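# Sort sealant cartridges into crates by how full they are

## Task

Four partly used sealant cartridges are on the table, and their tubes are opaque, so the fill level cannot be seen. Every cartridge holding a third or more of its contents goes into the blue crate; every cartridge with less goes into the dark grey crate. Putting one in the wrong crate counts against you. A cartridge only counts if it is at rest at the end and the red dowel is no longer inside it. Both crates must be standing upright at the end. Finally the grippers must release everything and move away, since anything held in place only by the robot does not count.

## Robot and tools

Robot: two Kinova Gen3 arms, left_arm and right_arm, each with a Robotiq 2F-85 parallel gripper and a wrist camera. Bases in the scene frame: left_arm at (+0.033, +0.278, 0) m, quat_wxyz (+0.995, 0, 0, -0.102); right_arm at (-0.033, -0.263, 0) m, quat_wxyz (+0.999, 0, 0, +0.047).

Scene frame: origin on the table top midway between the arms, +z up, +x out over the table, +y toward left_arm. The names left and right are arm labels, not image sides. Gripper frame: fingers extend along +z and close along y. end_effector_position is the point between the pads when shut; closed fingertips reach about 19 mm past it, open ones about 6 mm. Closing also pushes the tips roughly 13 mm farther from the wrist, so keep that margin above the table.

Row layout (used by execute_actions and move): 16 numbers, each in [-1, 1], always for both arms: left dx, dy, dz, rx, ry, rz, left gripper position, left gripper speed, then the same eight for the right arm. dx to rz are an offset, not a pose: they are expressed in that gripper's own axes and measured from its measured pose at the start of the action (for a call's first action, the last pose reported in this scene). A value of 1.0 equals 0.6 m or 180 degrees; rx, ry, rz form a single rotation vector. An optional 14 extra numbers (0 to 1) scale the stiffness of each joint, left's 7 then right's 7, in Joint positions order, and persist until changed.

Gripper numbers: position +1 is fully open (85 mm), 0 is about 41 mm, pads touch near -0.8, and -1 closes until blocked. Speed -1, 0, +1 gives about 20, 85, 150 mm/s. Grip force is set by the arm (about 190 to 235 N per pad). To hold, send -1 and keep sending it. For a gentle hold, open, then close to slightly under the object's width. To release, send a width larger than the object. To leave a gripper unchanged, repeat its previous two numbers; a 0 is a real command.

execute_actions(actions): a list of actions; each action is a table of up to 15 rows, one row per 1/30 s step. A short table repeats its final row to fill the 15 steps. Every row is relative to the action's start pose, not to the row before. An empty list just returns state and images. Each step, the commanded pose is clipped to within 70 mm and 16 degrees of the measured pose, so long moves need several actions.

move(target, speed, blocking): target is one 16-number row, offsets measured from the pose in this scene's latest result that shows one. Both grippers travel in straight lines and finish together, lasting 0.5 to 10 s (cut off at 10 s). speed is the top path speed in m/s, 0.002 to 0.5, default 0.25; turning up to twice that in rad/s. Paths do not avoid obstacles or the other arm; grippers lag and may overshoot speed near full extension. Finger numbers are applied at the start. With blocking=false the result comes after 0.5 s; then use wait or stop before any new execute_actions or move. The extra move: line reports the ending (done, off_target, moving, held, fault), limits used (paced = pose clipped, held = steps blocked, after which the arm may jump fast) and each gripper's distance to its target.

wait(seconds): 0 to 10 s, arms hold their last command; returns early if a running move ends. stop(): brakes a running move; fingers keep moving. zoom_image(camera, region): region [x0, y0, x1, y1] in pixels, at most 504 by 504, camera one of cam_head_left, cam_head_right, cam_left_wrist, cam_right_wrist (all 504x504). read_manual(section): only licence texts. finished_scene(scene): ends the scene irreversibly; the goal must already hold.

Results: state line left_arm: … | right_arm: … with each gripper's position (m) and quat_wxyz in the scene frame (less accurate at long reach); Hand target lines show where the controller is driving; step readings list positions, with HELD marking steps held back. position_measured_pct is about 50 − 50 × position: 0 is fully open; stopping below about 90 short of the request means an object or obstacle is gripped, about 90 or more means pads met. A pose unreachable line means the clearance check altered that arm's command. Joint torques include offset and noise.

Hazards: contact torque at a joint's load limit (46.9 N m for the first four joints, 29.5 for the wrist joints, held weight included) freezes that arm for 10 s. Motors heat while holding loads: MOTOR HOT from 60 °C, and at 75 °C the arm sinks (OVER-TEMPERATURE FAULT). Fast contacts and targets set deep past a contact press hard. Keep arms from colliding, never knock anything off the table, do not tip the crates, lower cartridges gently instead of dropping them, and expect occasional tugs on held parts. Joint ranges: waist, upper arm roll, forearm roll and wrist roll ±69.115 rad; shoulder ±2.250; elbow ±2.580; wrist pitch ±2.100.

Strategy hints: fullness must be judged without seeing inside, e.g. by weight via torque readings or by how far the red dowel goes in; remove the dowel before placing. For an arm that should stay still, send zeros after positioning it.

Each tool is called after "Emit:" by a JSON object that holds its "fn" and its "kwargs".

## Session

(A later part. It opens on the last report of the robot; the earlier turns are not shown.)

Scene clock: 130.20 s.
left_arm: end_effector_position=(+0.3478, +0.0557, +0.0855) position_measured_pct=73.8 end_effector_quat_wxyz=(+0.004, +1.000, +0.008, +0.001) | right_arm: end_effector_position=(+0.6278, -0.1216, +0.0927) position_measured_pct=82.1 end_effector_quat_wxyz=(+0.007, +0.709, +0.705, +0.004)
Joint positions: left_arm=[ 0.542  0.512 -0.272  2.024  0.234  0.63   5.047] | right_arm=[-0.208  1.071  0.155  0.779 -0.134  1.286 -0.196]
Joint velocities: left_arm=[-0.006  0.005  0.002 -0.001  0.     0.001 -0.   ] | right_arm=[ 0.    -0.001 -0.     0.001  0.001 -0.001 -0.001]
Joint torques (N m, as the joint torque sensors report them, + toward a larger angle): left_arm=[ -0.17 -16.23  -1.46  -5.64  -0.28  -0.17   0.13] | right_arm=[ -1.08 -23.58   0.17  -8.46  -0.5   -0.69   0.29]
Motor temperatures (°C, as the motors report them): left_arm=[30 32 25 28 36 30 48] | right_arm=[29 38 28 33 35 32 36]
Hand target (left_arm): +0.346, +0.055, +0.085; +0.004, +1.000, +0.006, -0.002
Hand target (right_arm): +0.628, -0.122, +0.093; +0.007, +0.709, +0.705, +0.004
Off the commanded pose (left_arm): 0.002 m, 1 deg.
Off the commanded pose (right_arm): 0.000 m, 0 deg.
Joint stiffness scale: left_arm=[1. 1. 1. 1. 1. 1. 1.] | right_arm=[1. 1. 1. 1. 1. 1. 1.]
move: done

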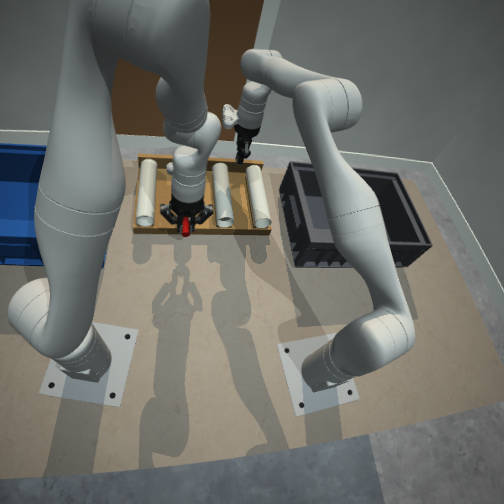

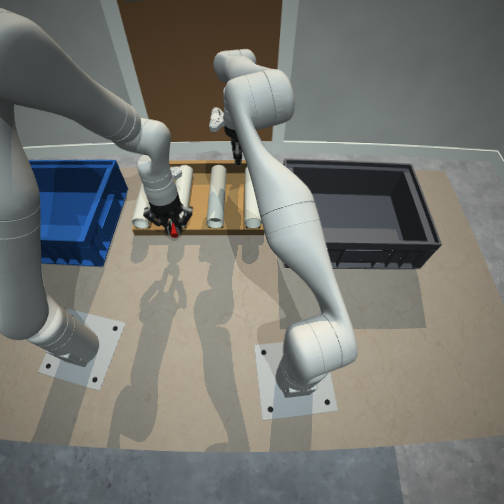

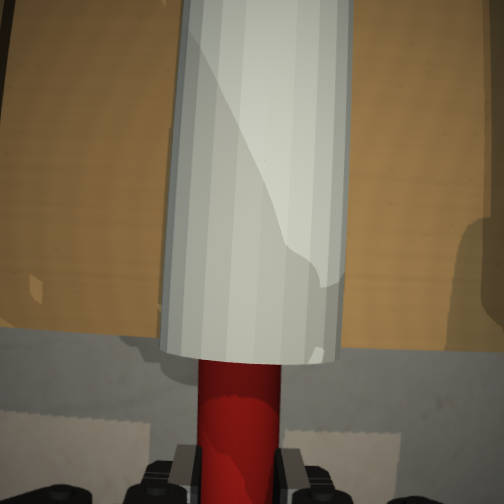

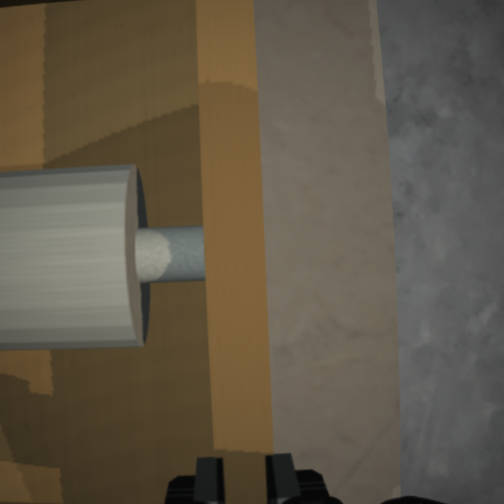

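Emit:
{"fn": "move", "kwargs": {"target": [-0.32, 0, 0, 0, 0, 0.005, -1, 0, 0, 0, 0, 0, 0, 0, -1, 0], "speed": 0.2}}

Emit:
{"fn": "move", "kwargs": {"target": [0, 0.178, 0, 0, 0, 0, -1, 0, 0, 0, 0, 0, 0, 0, -1, 0], "speed": 0.2}}

Emit:
{"fn": "move", "kwargs": {"target": [0.08, 0, 0, 0, 0, 0, -1, 0, 0, 0, 0, 0, 0, 0, -1, 0], "speed": 0.05}}

Scene clock: 140.87 s.
left_arm: end_effector_position=(+0.1545, +0.0528, +0.0842) position_measured_pct=73.8 end_effector_quat_wxyz=(+0.003, +1.000, +0.000, -0.002) | right_arm: end_effector_position=(+0.6278, -0.1216, +0.0927) position_measured_pct=82.1 end_effector_quat_wxyz=(+0.007, +0.709, +0.705, +0.004)
Joint positions: left_arm=[ 0.978  0.323 -0.258  2.418  0.218  0.417  5.451] | right_arm=[-0.208  1.071  0.155  0.779 -0.134  1.286 -0.196]
Joint velocities: left_arm=[ 0.013 -0.001 -0.004  0.     0.    -0.     0.   ] | right_arm=[-0.     0.    -0.    -0.    -0.     0.001 -0.001]
Joint torques (N m, as the joint torque sensors report them, + toward a larger angle): left_arm=[ -0.11 -10.67  -0.96  -3.76  -0.25   0.06   0.05] | right_arm=[ -1.28 -23.37   0.26  -8.14   0.    -0.35   0.12]
Motor temperatures (°C, as the motors report them): left_arm=[30 32 25 28 36 30 48] | right_arm=[29 38 28 33 35 32 36]
Hand target (left_arm): +0.156, +0.053, +0.085; +0.004, +1.000, +0.000, +0.001
Hand target (right_arm): +0.628, -0.122, +0.093; +0.007, +0.709, +0.705, +0.004
Off the commanded pose (left_arm): 0.002 m, 0 deg.
Off the commanded pose (right_arm): 0.000 m, 0 deg.
Joint stiffness scale: left_arm=[1. 1. 1. 1. 1. 1. 1.] | right_arm=[1. 1. 1. 1. 1. 1. 1.]
move: done

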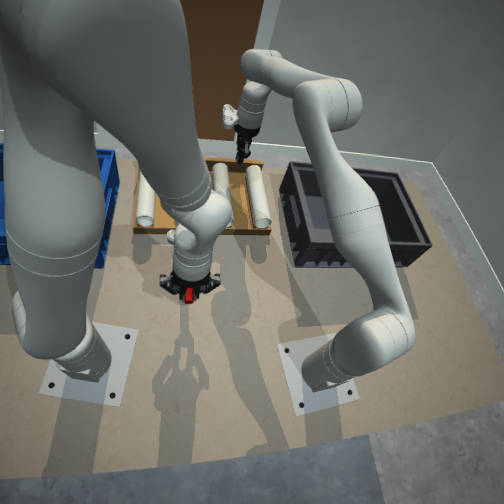

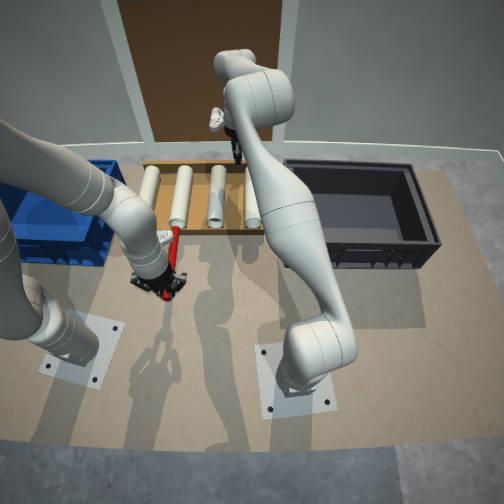

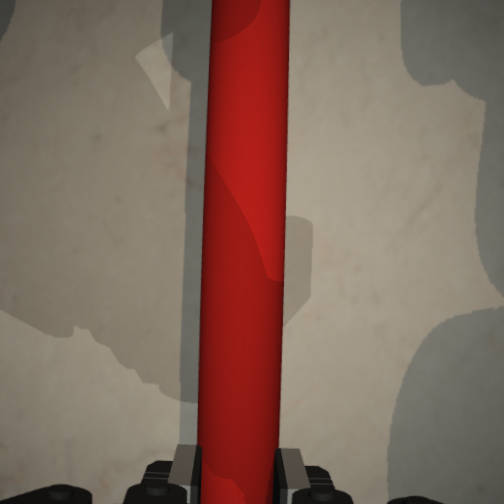

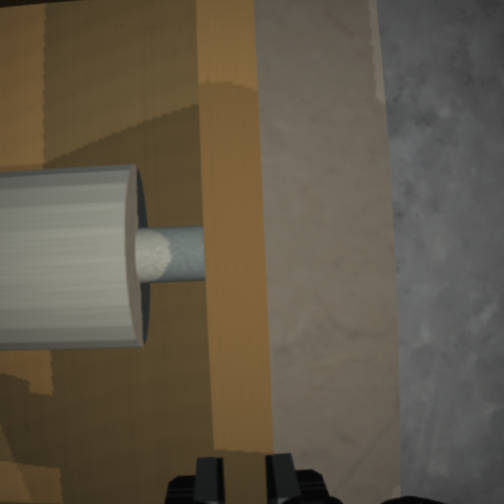

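Scene clock: 141.97 s.
left_arm: end_effector_position=(+0.1543, -0.0548, +0.0857) position_measured_pct=73.8 end_effector_quat_wxyz=(+0.006, +1.000, +0.001, -0.002) | right_arm: end_effector_position=(+0.6278, -0.1216, +0.0927) position_measured_pct=82.1 end_effector_quat_wxyz=(+0.007, +0.709, +0.705, +0.004)
Joint positions: left_arm=[ 1.123  0.459 -0.241  2.127  0.217  0.569  5.642] | right_arm=[-0.208  1.071  0.155  0.779 -0.134  1.286 -0.196]
Joint velocities: left_arm=[ 0.008  0.003 -0.001 -0.001  0.    -0.    -0.   ] | right_arm=[ 0.     0.    -0.    -0.001  0.     0.    -0.001]
Joint torques (N m, as the joint torque sensors report them, + toward a larger angle): left_arm=[ -0.21 -14.46  -1.32  -4.97  -0.17  -0.15   0.04] | right_arm=[ -0.95 -23.31  -0.08  -8.65  -0.56  -0.58   0.26]
Motor temperatures (°C, as the motors report them): left_arm=[30 32 25 28 36 30 48] | right_arm=[29 38 28 33 35 32 36]
Hand target (left_arm): +0.154, -0.054, +0.085; +0.003, +1.000, +0.000, -0.002
Hand target (right_arm): +0.628, -0.122, +0.093; +0.007, +0.709, +0.705, +0.004
Off the commanded pose (left_arm): 0.001 m, 0 deg.
Off the commanded pose (right_arm): 0.000 m, 0 deg.
Joint stiffness scale: left_arm=[1. 1. 1. 1. 1. 1. 1.] | right_arm=[1. 1. 1. 1. 1. 1. 1.]
move: done

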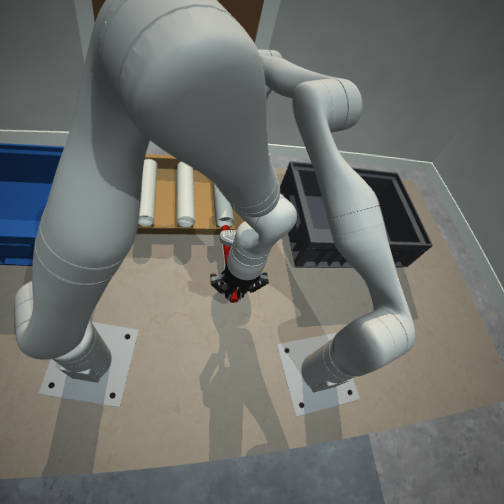

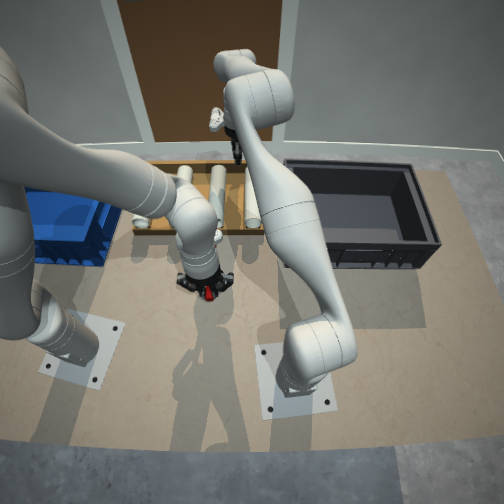

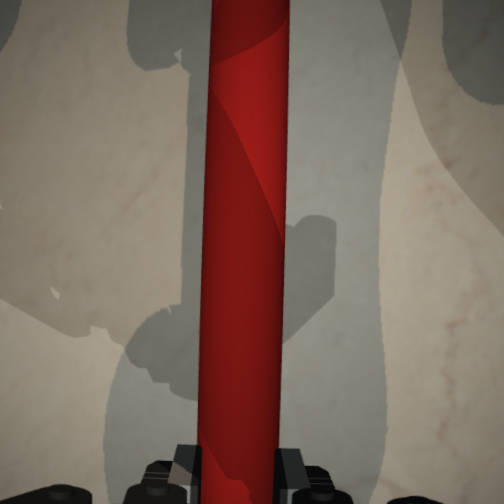

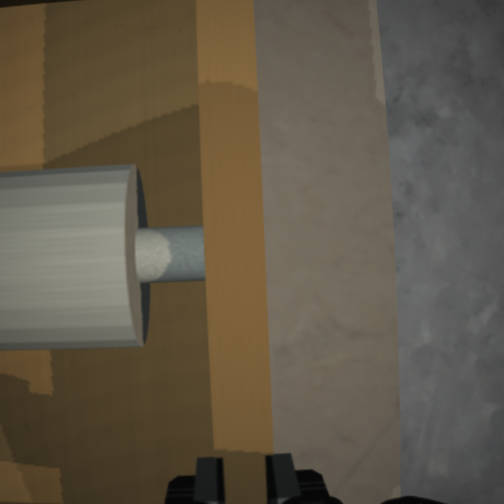

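Scene clock: 143.27 s.
left_arm: end_effector_position=(+0.1991, -0.0538, +0.0858) position_measured_pct=73.8 end_effector_quat_wxyz=(+0.005, +1.000, -0.000, -0.003) | right_arm: end_effector_position=(+0.6278, -0.1216, +0.0927) position_measured_pct=82.1 end_effector_quat_wxyz=(+0.007, +0.709, +0.705, +0.004)
Joint positions: left_arm=[ 1.007  0.486 -0.241  2.07   0.217  0.602  5.531] | right_arm=[-0.208  1.071  0.155  0.779 -0.134  1.286 -0.196]
Joint velocities: left_arm=[-0.006  0.003  0.004 -0.     0.     0.002 -0.   ] | right_arm=[-0.    -0.001 -0.     0.     0.001 -0.001  0.002]
Joint torques (N m, as the joint torque sensors report them, + toward a larger angle): left_arm=[ -2.58 -15.49  -4.45  -7.01  -0.95  -1.51   0.34] | right_arm=[ -1.31 -23.16  -0.12  -7.67  -0.45  -0.58   0.19]
Motor temperatures (°C, as the motors report them): left_arm=[30 32 25 28 36 30 48] | right_arm=[29 38 28 33 35 32 36]
Hand target (left_arm): +0.202, -0.055, +0.086; +0.006, +1.000, +0.001, -0.002
Hand target (right_arm): +0.628, -0.122, +0.093; +0.007, +0.709, +0.705, +0.004
Off the commanded pose (left_arm): 0.003 m, 0 deg.
Off the commanded pose (right_arm): 0.000 m, 0 deg.
Joint stiffness scale: left_arm=[1. 1. 1. 1. 1. 1. 1.] | right_arm=[1. 1. 1. 1. 1. 1. 1.]
move: done

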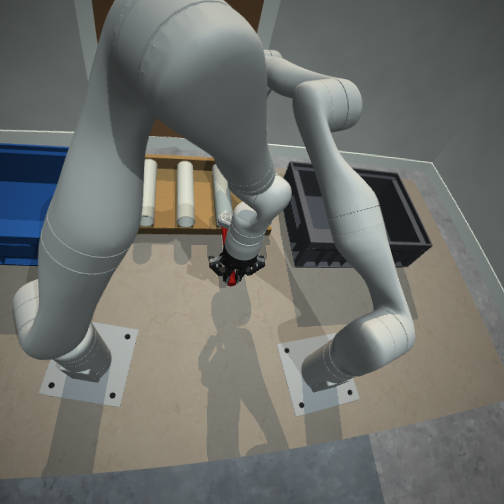

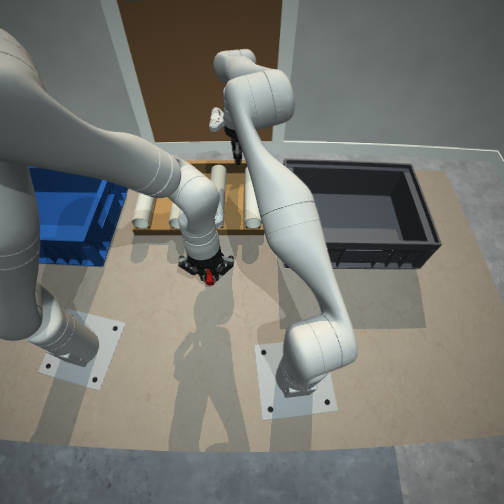

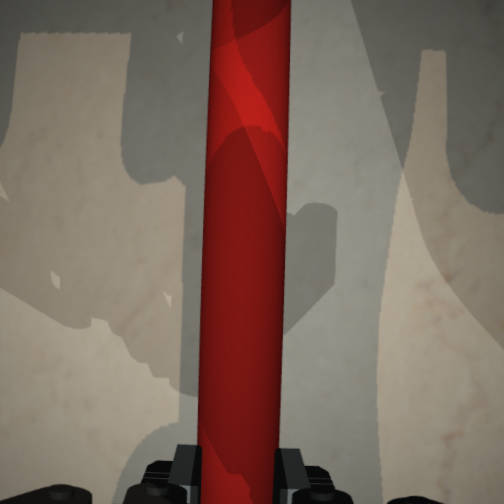

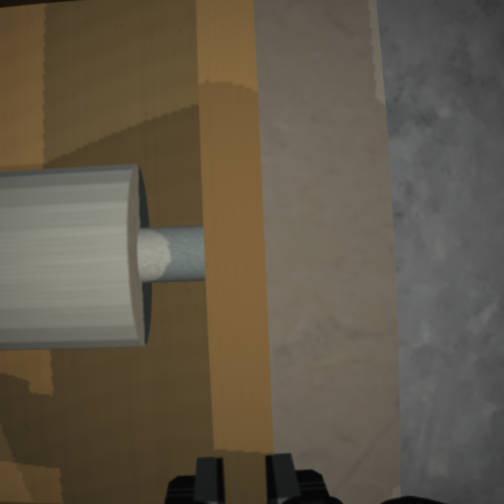

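Emit:
{"fn": "execute_actions", "kwargs": {"actions": []}}

Scene clock: 166.97 s.
left_arm: end_effector_position=(+0.1991, -0.0536, +0.0857) position_measured_pct=73.8 end_effector_quat_wxyz=(+0.005, +1.000, +0.000, -0.003) | right_arm: end_effector_position=(+0.6278, -0.1216, +0.0927) position_measured_pct=82.1 end_effector_quat_wxyz=(+0.007, +0.709, +0.705, +0.004)
Joint positions: left_arm=[ 1.006  0.486 -0.24   2.07   0.217  0.603  5.531] | right_arm=[-0.208  1.071  0.155  0.779 -0.134  1.286 -0.196]
Joint velocities: left_arm=[ 0.     0.001 -0.002  0.    -0.     0.001  0.   ] | right_arm=[-0.001  0.    -0.    -0.    -0.    -0.001  0.   ]
Joint torques (N m, as the joint torque sensors report them, + toward a larger angle): left_arm=[ -3.11 -15.48  -4.51  -6.95  -1.03  -1.23   0.27] | right_arm=[ -1.25 -23.41   0.36  -8.    -0.6   -0.57   0.19]
Motor temperatures (°C, as the motors report them): left_arm=[30 32 25 28 36 30 48] | right_arm=[29 38 28 33 35 32 36]
Hand target (left_arm): +0.202, -0.055, +0.086; +0.006, +1.000, +0.001, -0.002
Hand target (right_arm): +0.628, -0.122, +0.093; +0.007, +0.709, +0.705, +0.004
Off the commanded pose (left_arm): 0.003 m, 0 deg.
Off the commanded pose (right_arm): 0.000 m, 0 deg.
Joint stiffness scale: left_arm=[1. 1. 1. 1. 1. 1. 1.] | right_arm=[1. 1. 1. 1. 1. 1. 1.]

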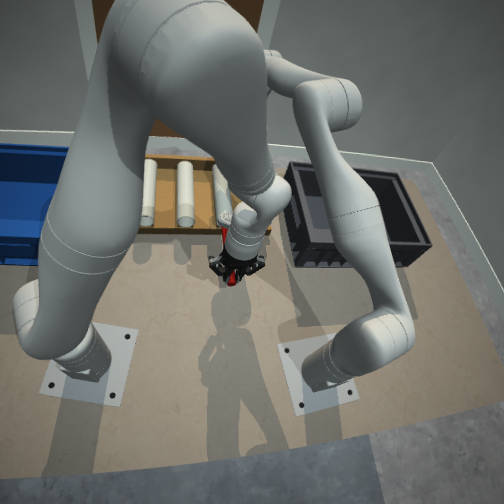

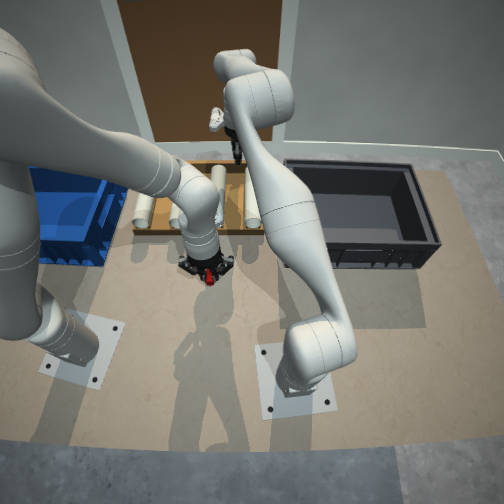

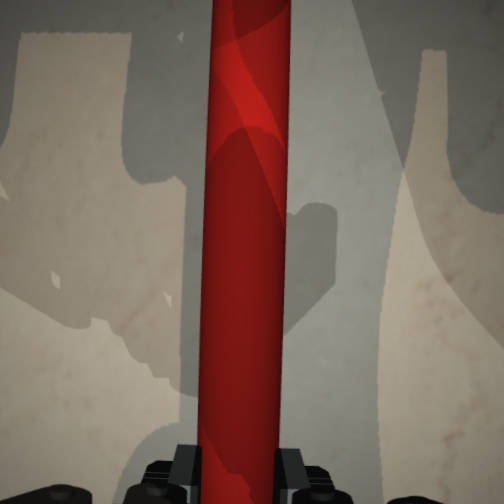

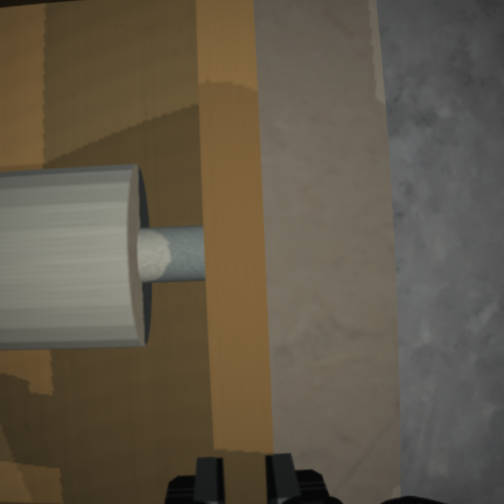

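Emit:
{"fn": "move", "kwargs": {"target": [-0.085,0,0,0,0,0,-1,0, 0,0,0,0,0,0,-1,0], "speed": 0.08}}

Emit:
{"fn": "zoom_image", "kwargs": {"camera": "cam_head_left", "region": [120, 140, 300, 300]}}

Scene clock: 173.80 s.
left_arm: end_effector_position=(+0.1481, -0.0531, +0.0852) position_measured_pct=73.8 end_effector_quat_wxyz=(+0.003, +1.000, -0.001, -0.005) | right_arm: end_effector_position=(+0.6278, -0.1216, +0.0927) position_measured_pct=82.1 end_effector_quat_wxyz=(+0.007, +0.709, +0.705, +0.004)
Joint positions: left_arm=[ 1.135  0.458 -0.24   2.131  0.217  0.573  5.649] | right_arm=[-0.208  1.071  0.155  0.779 -0.134  1.286 -0.196]
Joint velocities: left_arm=[ 0.009 -0.001  0.002  0.     0.    -0.001 -0.   ] | right_arm=[-0.    -0.     0.    -0.     0.001  0.001  0.001]
Joint torques (N m, as the joint torque sensors report them, + toward a larger angle): left_arm=[  0.16 -14.53  -1.17  -4.97  -0.3    0.11   0.12] | right_arm=[ -1.38 -23.35   0.27  -8.    -0.36  -0.62   0.21]
Motor temperatures (°C, as the motors report them): left_arm=[30 32 25 28 36 30 48] | right_arm=[29 38 28 33 35 32 36]
Hand target (left_arm): +0.148, -0.053, +0.086; +0.005, +1.000, +0.000, -0.003
Hand target (right_arm): +0.628, -0.122, +0.093; +0.007, +0.709, +0.705, +0.004
Off the commanded pose (left_arm): 0.001 m, 0 deg.
Off the commanded pose (right_arm): 0.000 m, 0 deg.
Joint stiffness scale: left_arm=[1. 1. 1. 1. 1. 1. 1.] | right_arm=[1. 1. 1. 1. 1. 1. 1.]
move: done

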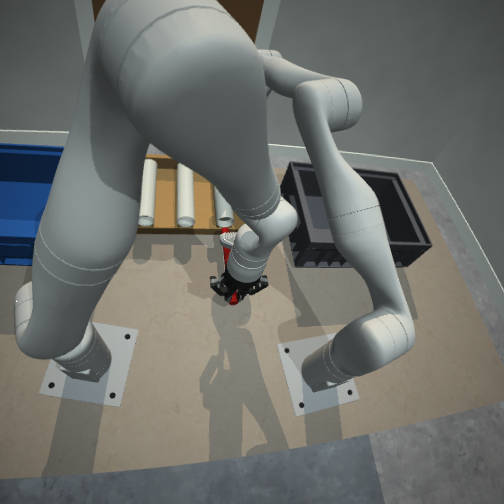

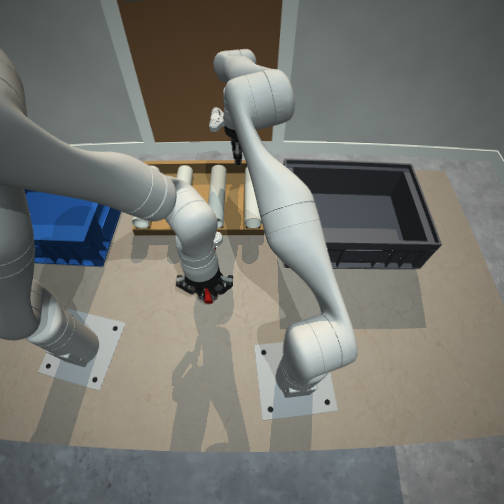

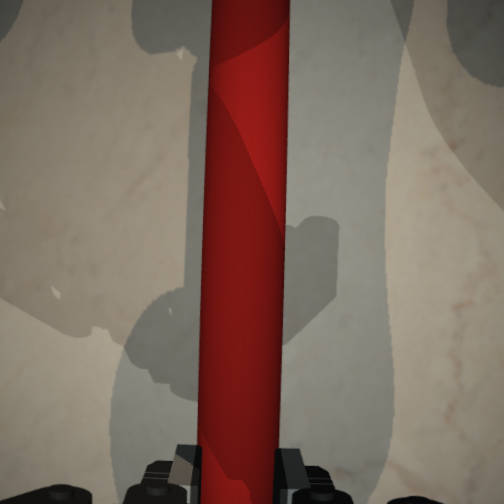

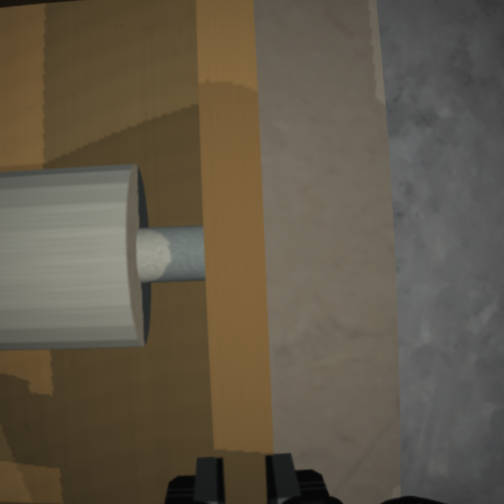

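Region (120, 140, 300, 300) of cam_head_left's 504x504 image, scaled by 2.800, with more detail than that image has.

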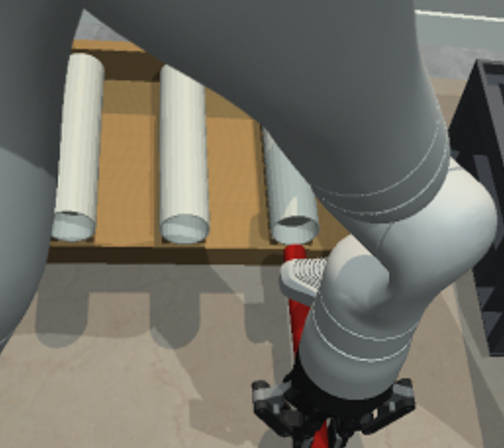

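Emit:
{"fn": "move", "kwargs": {"target": [0,0.178,0,0,0,0,-1,0, 0,0,0,0,0,0,-1,0], "speed": 0.1}}

Scene clock: 180.53 s.
left_arm: end_effector_position=(+0.1506, -0.1120, +0.0884) position_measured_pct=73.8 end_effector_quat_wxyz=(+0.007, +1.000, +0.000, -0.004) | right_arm: end_effector_position=(+0.6278, -0.1216, +0.0927) position_measured_pct=82.1 end_effector_quat_wxyz=(+0.007, +0.709, +0.705, +0.004)
Joint positions: left_arm=[ 1.178  0.535 -0.24   1.954  0.217  0.667  5.717] | right_arm=[-0.208  1.071  0.155  0.779 -0.134  1.286 -0.196]
Joint velocities: left_arm=[-0.    -0.001 -0.     0.    -0.     0.     0.001] | right_arm=[-0.    -0.    -0.    -0.001 -0.001  0.001 -0.002]
Joint torques (N m, as the joint torque sensors report them, + toward a larger angle): left_arm=[  0.13 -16.71  -1.55  -5.95  -0.34   0.14   0.2 ] | right_arm=[ -0.82 -23.18   0.04  -8.41  -0.42  -0.53   0.16]
Motor temperatures (°C, as the motors report them): left_arm=[30 32 25 28 36 30 48] | right_arm=[29 38 28 33 35 32 36]
Hand target (left_arm): +0.151, -0.111, +0.089; +0.007, +1.000, +0.000, -0.003
Hand target (right_arm): +0.628, -0.122, +0.093; +0.007, +0.709, +0.705, +0.004
Off the commanded pose (left_arm): 0.048 m, 0 deg.
Off the commanded pose (right_arm): 0.000 m, 0 deg.
Joint stiffness scale: left_arm=[1. 1. 1. 1. 1. 1. 1.] | right_arm=[1. 1. 1. 1. 1. 1. 1.]
move: held (left_arm); limits=held; held on 19 of 40 steps (left_arm), including the last (left_arm)
pose unreachable (left arm): on one or more control steps of this call, first in action 0 (counted from 0), this arm could not follow its commanded pose, so it was not sent that pose on those steps. On the call's last step it was still not sent that pose. It may still have moved: this result reports where it is.
cause: the commanded pose would bring a part of the arm too close to another arm (a part of this arm just beyond joint 6 (wrist pitch) and a part of the other arm just beyond its joint 2 (shoulder)).

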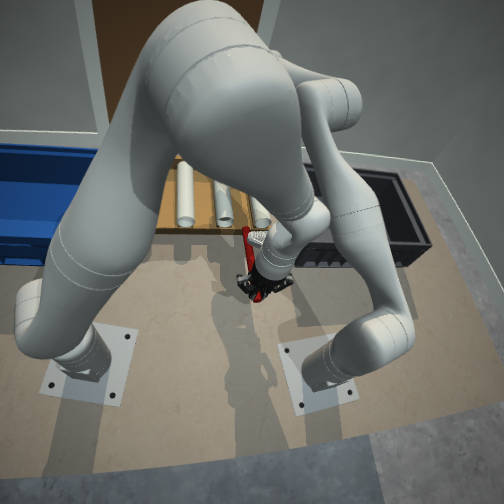

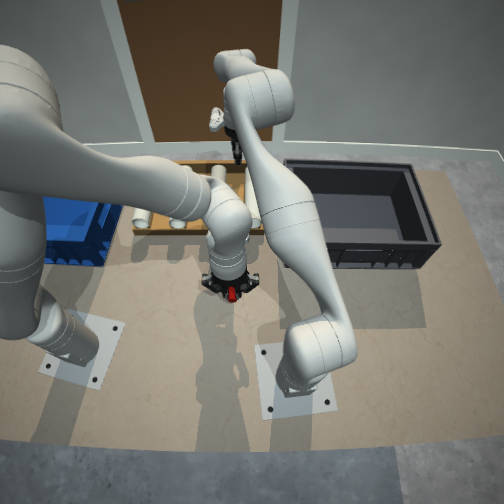

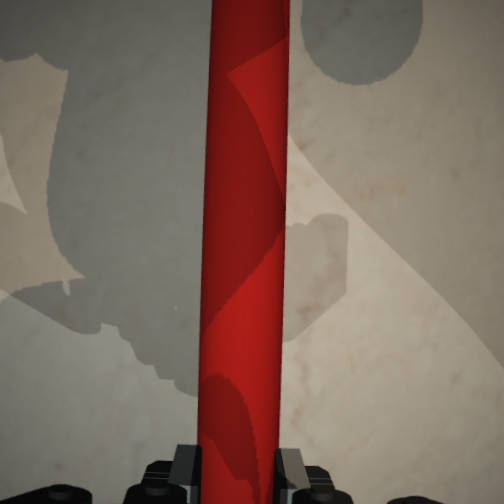

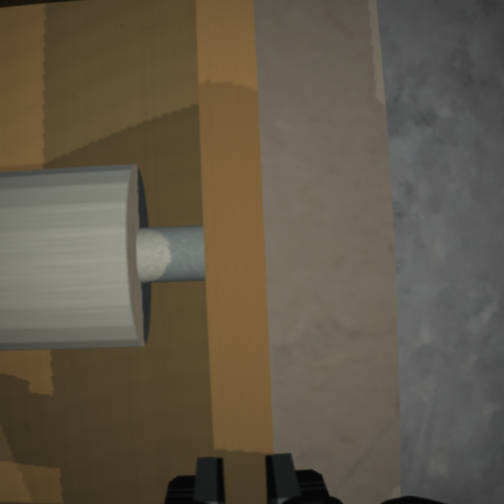

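Emit:
{"fn": "move", "kwargs": {"target": [0,0,0,-0.222,0,0,-1,0, 0,0,0,0,0,0,-1,0], "speed": 0.2}}

Scene clock: 191.97 s.
left_arm: end_effector_position=(+0.1506, -0.1134, +0.0890) position_measured_pct=73.8 end_effector_quat_wxyz=(+0.334, +0.942, -0.005, -0.010) | right_arm: end_effector_position=(+0.6278, -0.1216, +0.0927) position_measured_pct=82.1 end_effector_quat_wxyz=(+0.007, +0.709, +0.705, +0.004)
Joint positions: left_arm=[ 0.114  0.743  0.85   2.579  0.18  -0.543  5.385] | right_arm=[-0.208  1.071  0.155  0.779 -0.134  1.286 -0.196]
Joint velocities: left_arm=[ 0.     0.001 -0.03   0.    -0.049  0.     0.048] | right_arm=[ 0.    -0.    -0.     0.001  0.001  0.002  0.   ]
Joint torques (N m, as the joint torque sensors report them, + toward a larger angle): left_arm=[  0.02 -11.86   3.58  -1.3   -1.42  -1.28  -0.15] | right_arm=[ -0.62 -23.21   0.01  -8.24  -0.63  -0.67   0.22]
Motor temperatures (°C, as the motors report them): left_arm=[30 32 25 28 36 30 48] | right_arm=[29 39 28 33 35 32 36]
Hand target (left_arm): +0.151, -0.112, +0.088; +0.334, +0.943, -0.003, -0.011
Hand target (right_arm): +0.628, -0.122, +0.093; +0.007, +0.709, +0.705, +0.004
Off the commanded pose (left_arm): 0.002 m, 2 deg.
Off the commanded pose (right_arm): 0.000 m, 0 deg.
Joint stiffness scale: left_arm=[1. 1. 1. 1. 1. 1. 1.] | right_arm=[1. 1. 1. 1. 1. 1. 1.]
joint sent to its limit (left arm) — the command would take joint 4 (elbow) past its upper limit, so that joint was sent only as far as its limit.
move: done

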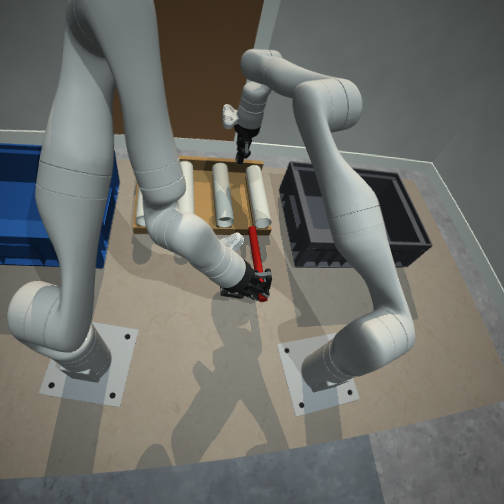

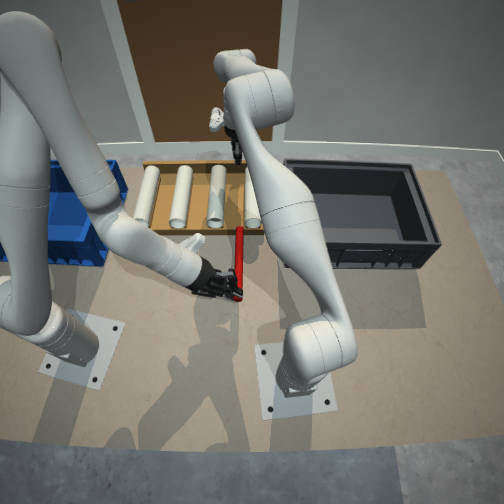

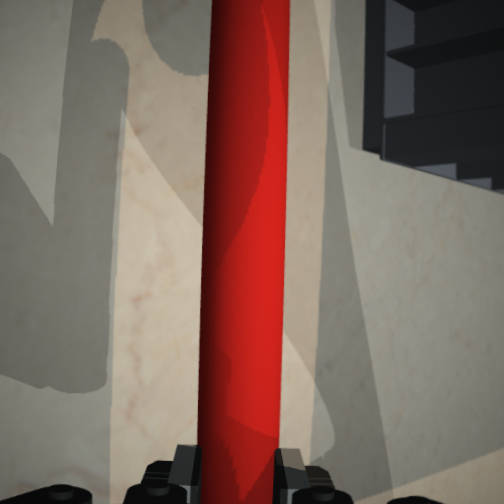

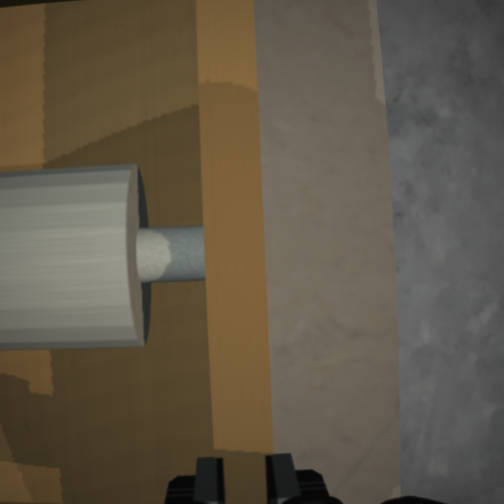

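Emit:
{"fn": "move", "kwargs": {"target": [0,0.039,0.049,0,0,0,-1,0, 0,0,0,0,0,0,-1,0], "speed": 0.08}}

Emit:
{"fn": "zoom_image", "kwargs": {"camera": "cam_head_left", "region": [180, 150, 320, 310]}}

Scene clock: 201.17 s.
left_arm: end_effector_position=(+0.1497, -0.1510, +0.0837) position_measured_pct=73.8 end_effector_quat_wxyz=(+0.338, +0.941, -0.008, -0.009) | right_arm: end_effector_position=(+0.6278, -0.1216, +0.0927) position_measured_pct=82.1 end_effector_quat_wxyz=(+0.007, +0.709, +0.705, +0.004)
Joint positions: left_arm=[ 0.22   0.764  0.811  2.487  0.22  -0.524  5.388] | right_arm=[-0.208  1.071  0.155  0.779 -0.134  1.286 -0.196]
Joint velocities: left_arm=[ 0.01   0.001 -0.004 -0.001  0.     0.001  0.   ] | right_arm=[ 0.     0.001 -0.     0.    -0.001  0.002 -0.001]
Joint torques (N m, as the joint torque sensors report them, + toward a larger angle): left_arm=[ -0.26 -13.1    4.1   -2.34  -0.87  -1.36   0.01] | right_arm=[ -1.28 -22.77   0.51  -8.25  -0.64  -0.79   0.07]
Motor temperatures (°C, as the motors report them): left_arm=[30 32 25 28 36 30 48] | right_arm=[29 39 28 33 35 32 36]
Hand target (left_arm): +0.150, -0.150, +0.081; +0.334, +0.942, -0.005, -0.010
Hand target (right_arm): +0.628, -0.122, +0.093; +0.007, +0.709, +0.705, +0.004
Off the commanded pose (left_arm): 0.003 m, 1 deg.
Off the commanded pose (right_arm): 0.000 m, 0 deg.
Joint stiffness scale: left_arm=[1. 1. 1. 1. 1. 1. 1.] | right_arm=[1. 1. 1. 1. 1. 1. 1.]
move: done

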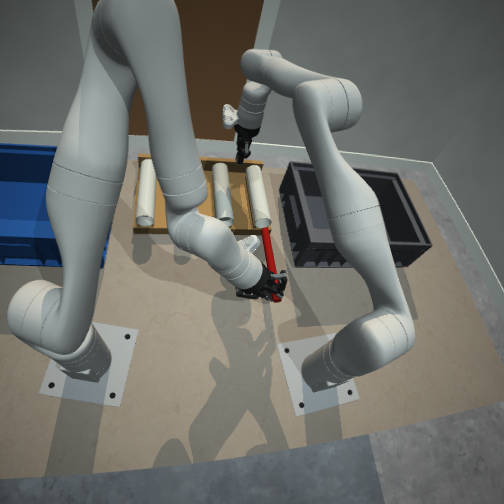

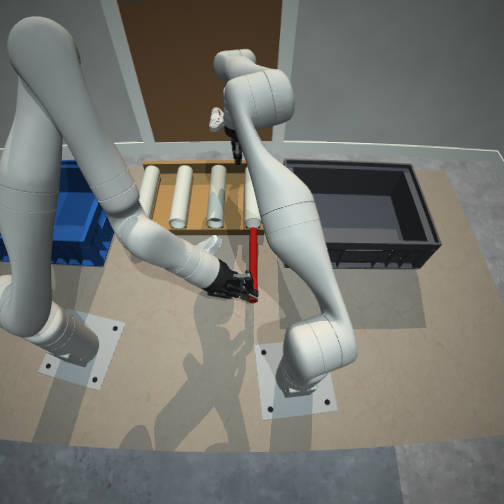

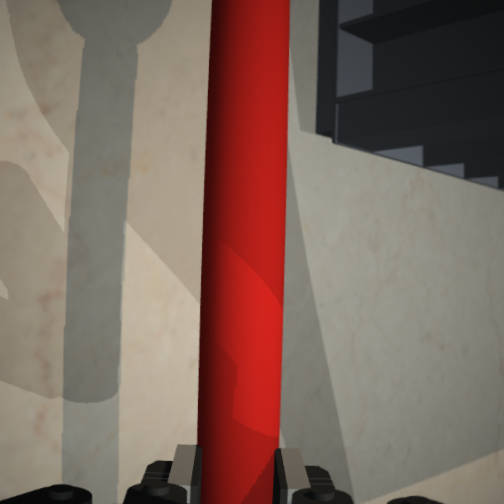

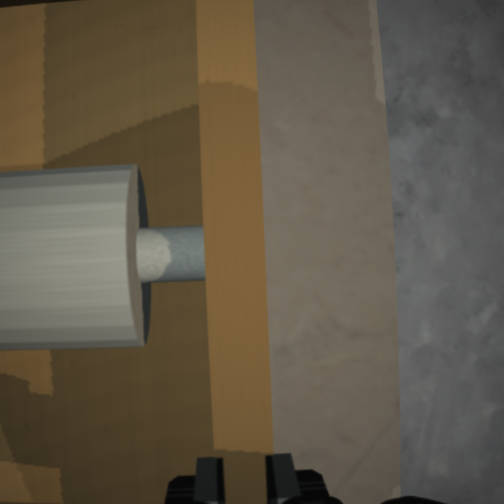

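Region (180, 150, 320, 310) of cam_head_left's 504x504 image, scaled by 3.150, with more detail than that image has; it fills the left 441 columns of this view, and the rest is white.

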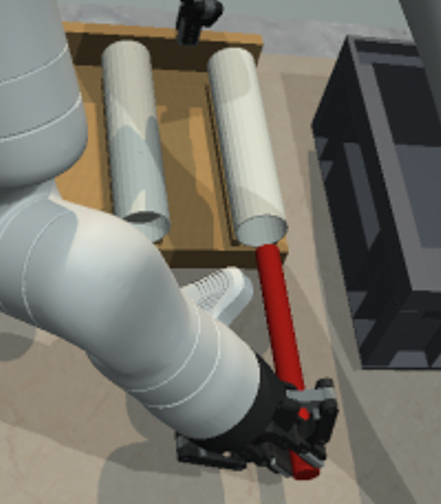

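Aligned well. Insert.

Emit:
{"fn": "move", "kwargs": {"target": [0.1,0,0.003,0,0,0,-1,0, 0,0,0,0,0,0,-1,0], "speed": 0.05}}

Emit:
{"fn": "move", "kwargs": {"target": [0.07,0,0,0,0,0,-1,0, 0,0,0,0,0,0,-1,0], "speed": 0.05}}

Scene clock: 206.90 s.
left_arm: end_effector_position=(+0.2082, -0.1541, +0.0830) position_measured_pct=73.8 end_effector_quat_wxyz=(+0.339, +0.941, -0.004, -0.009) | right_arm: end_effector_position=(+0.6278, -0.1216, +0.0927) position_measured_pct=82.1 end_effector_quat_wxyz=(+0.007, +0.709, +0.705, +0.004)
Joint positions: left_arm=[ 0.06   0.784  0.811  2.38   0.125 -0.354  5.337] | right_arm=[-0.208  1.071  0.155  0.779 -0.134  1.286 -0.196]
Joint velocities: left_arm=[-0.006  0.002 -0.001 -0.001 -0.     0.001 -0.005] | right_arm=[ 0.    -0.001 -0.     0.     0.001  0.002  0.001]
Joint torques (N m, as the joint torque sensors report them, + toward a larger angle): left_arm=[ -0.27 -13.77   4.86  -2.72  -0.9   -1.12   0.26] | right_arm=[ -1.06 -23.17  -0.02  -7.83  -0.74  -0.62   0.23]
Motor temperatures (°C, as the motors report them): left_arm=[30 32 25 28 36 30 48] | right_arm=[29 39 28 33 35 32 36]
Hand target (left_arm): +0.209, -0.154, +0.082; +0.338, +0.941, -0.008, -0.009
Hand target (right_arm): +0.628, -0.122, +0.093; +0.007, +0.709, +0.705, +0.004
Off the commanded pose (left_arm): 0.002 m, 0 deg.
Off the commanded pose (right_arm): 0.000 m, 0 deg.
Joint stiffness scale: left_arm=[1. 1. 1. 1. 1. 1. 1.] | right_arm=[1. 1. 1. 1. 1. 1. 1.]
move: done

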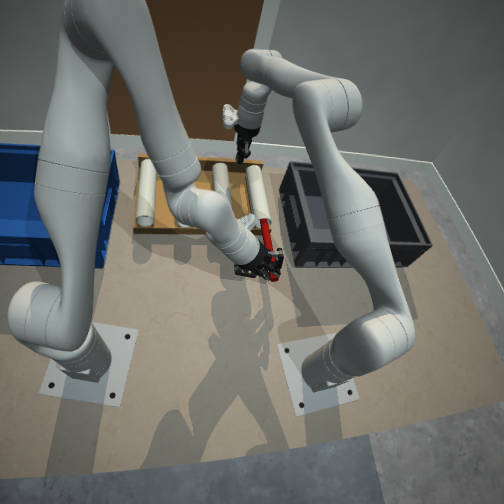

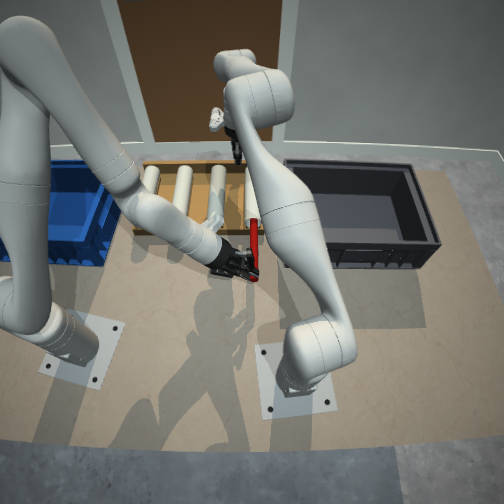

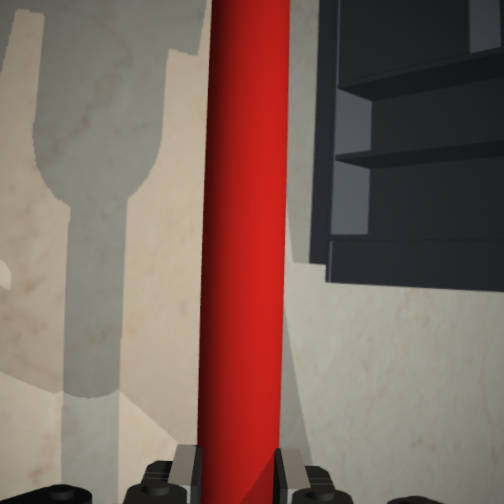

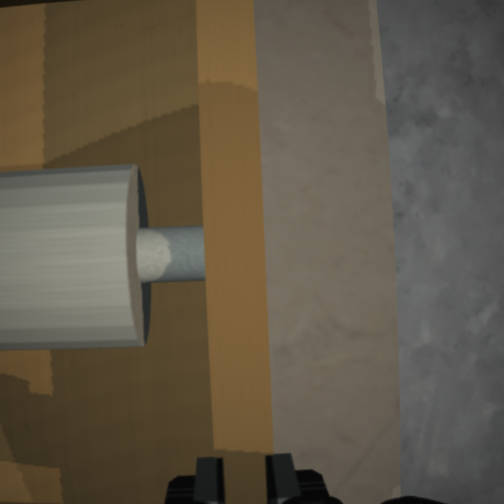

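Scene clock: 208.10 s.
left_arm: end_effector_position=(+0.2503, -0.1543, +0.0826) position_measured_pct=73.8 end_effector_quat_wxyz=(+0.338, +0.941, +0.001, -0.008) | right_arm: end_effector_position=(+0.6278, -0.1216, +0.0927) position_measured_pct=82.1 end_effector_quat_wxyz=(+0.007, +0.709, +0.705, +0.004)
Joint positions: left_arm=[-0.028  0.802  0.811  2.295  0.074 -0.239  5.313] | right_arm=[-0.208  1.071  0.155  0.779 -0.134  1.286 -0.196]
Joint velocities: left_arm=[-0.006  0.003 -0.002 -0.001  0.     0.001 -0.002] | right_arm=[-0.     0.     0.    -0.     0.001 -0.     0.   ]
Joint torques (N m, as the joint torque sensors report them, + toward a larger angle): left_arm=[ -0.41 -14.51   5.07  -3.02  -0.53  -1.15  -0.07] | right_arm=[ -0.78 -23.45   0.42  -8.16  -0.57  -0.73   0.3 ]
Motor temperatures (°C, as the motors report them): left_arm=[30 32 25 28 36 30 48] | right_arm=[29 39 28 33 35 32 36]
Hand target (left_arm): +0.250, -0.155, +0.082; +0.339, +0.941, -0.004, -0.009
Hand target (right_arm): +0.628, -0.122, +0.093; +0.007, +0.709, +0.705, +0.004
Off the commanded pose (left_arm): 0.000 m, 1 deg.
Off the commanded pose (right_arm): 0.000 m, 0 deg.
Joint stiffness scale: left_arm=[1. 1. 1. 1. 1. 1. 1.] | right_arm=[1. 1. 1. 1. 1. 1. 1.]
move: done

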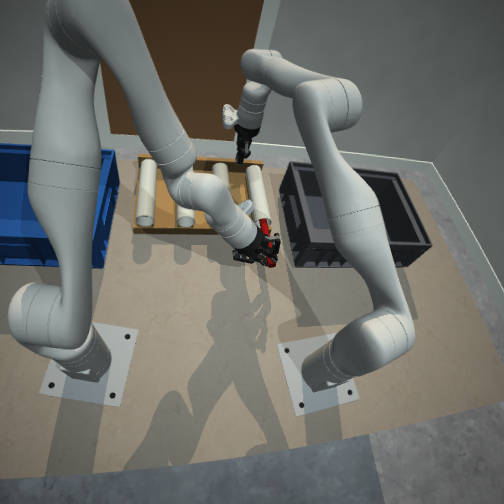

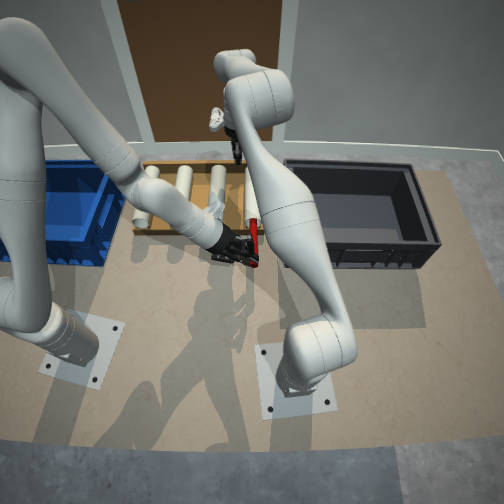

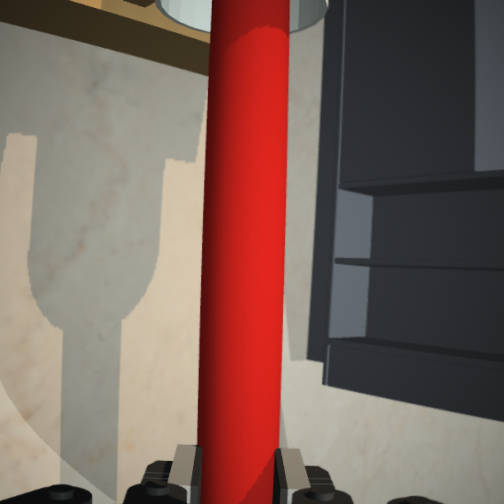

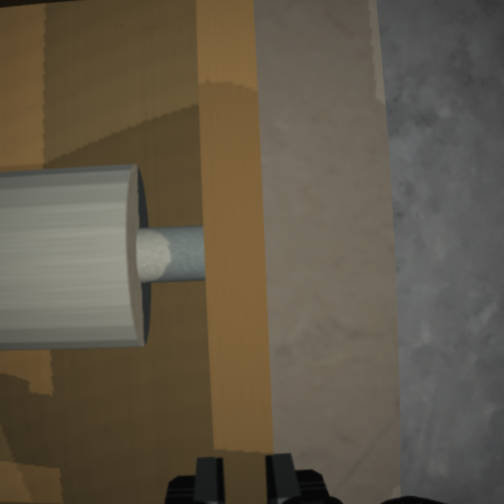

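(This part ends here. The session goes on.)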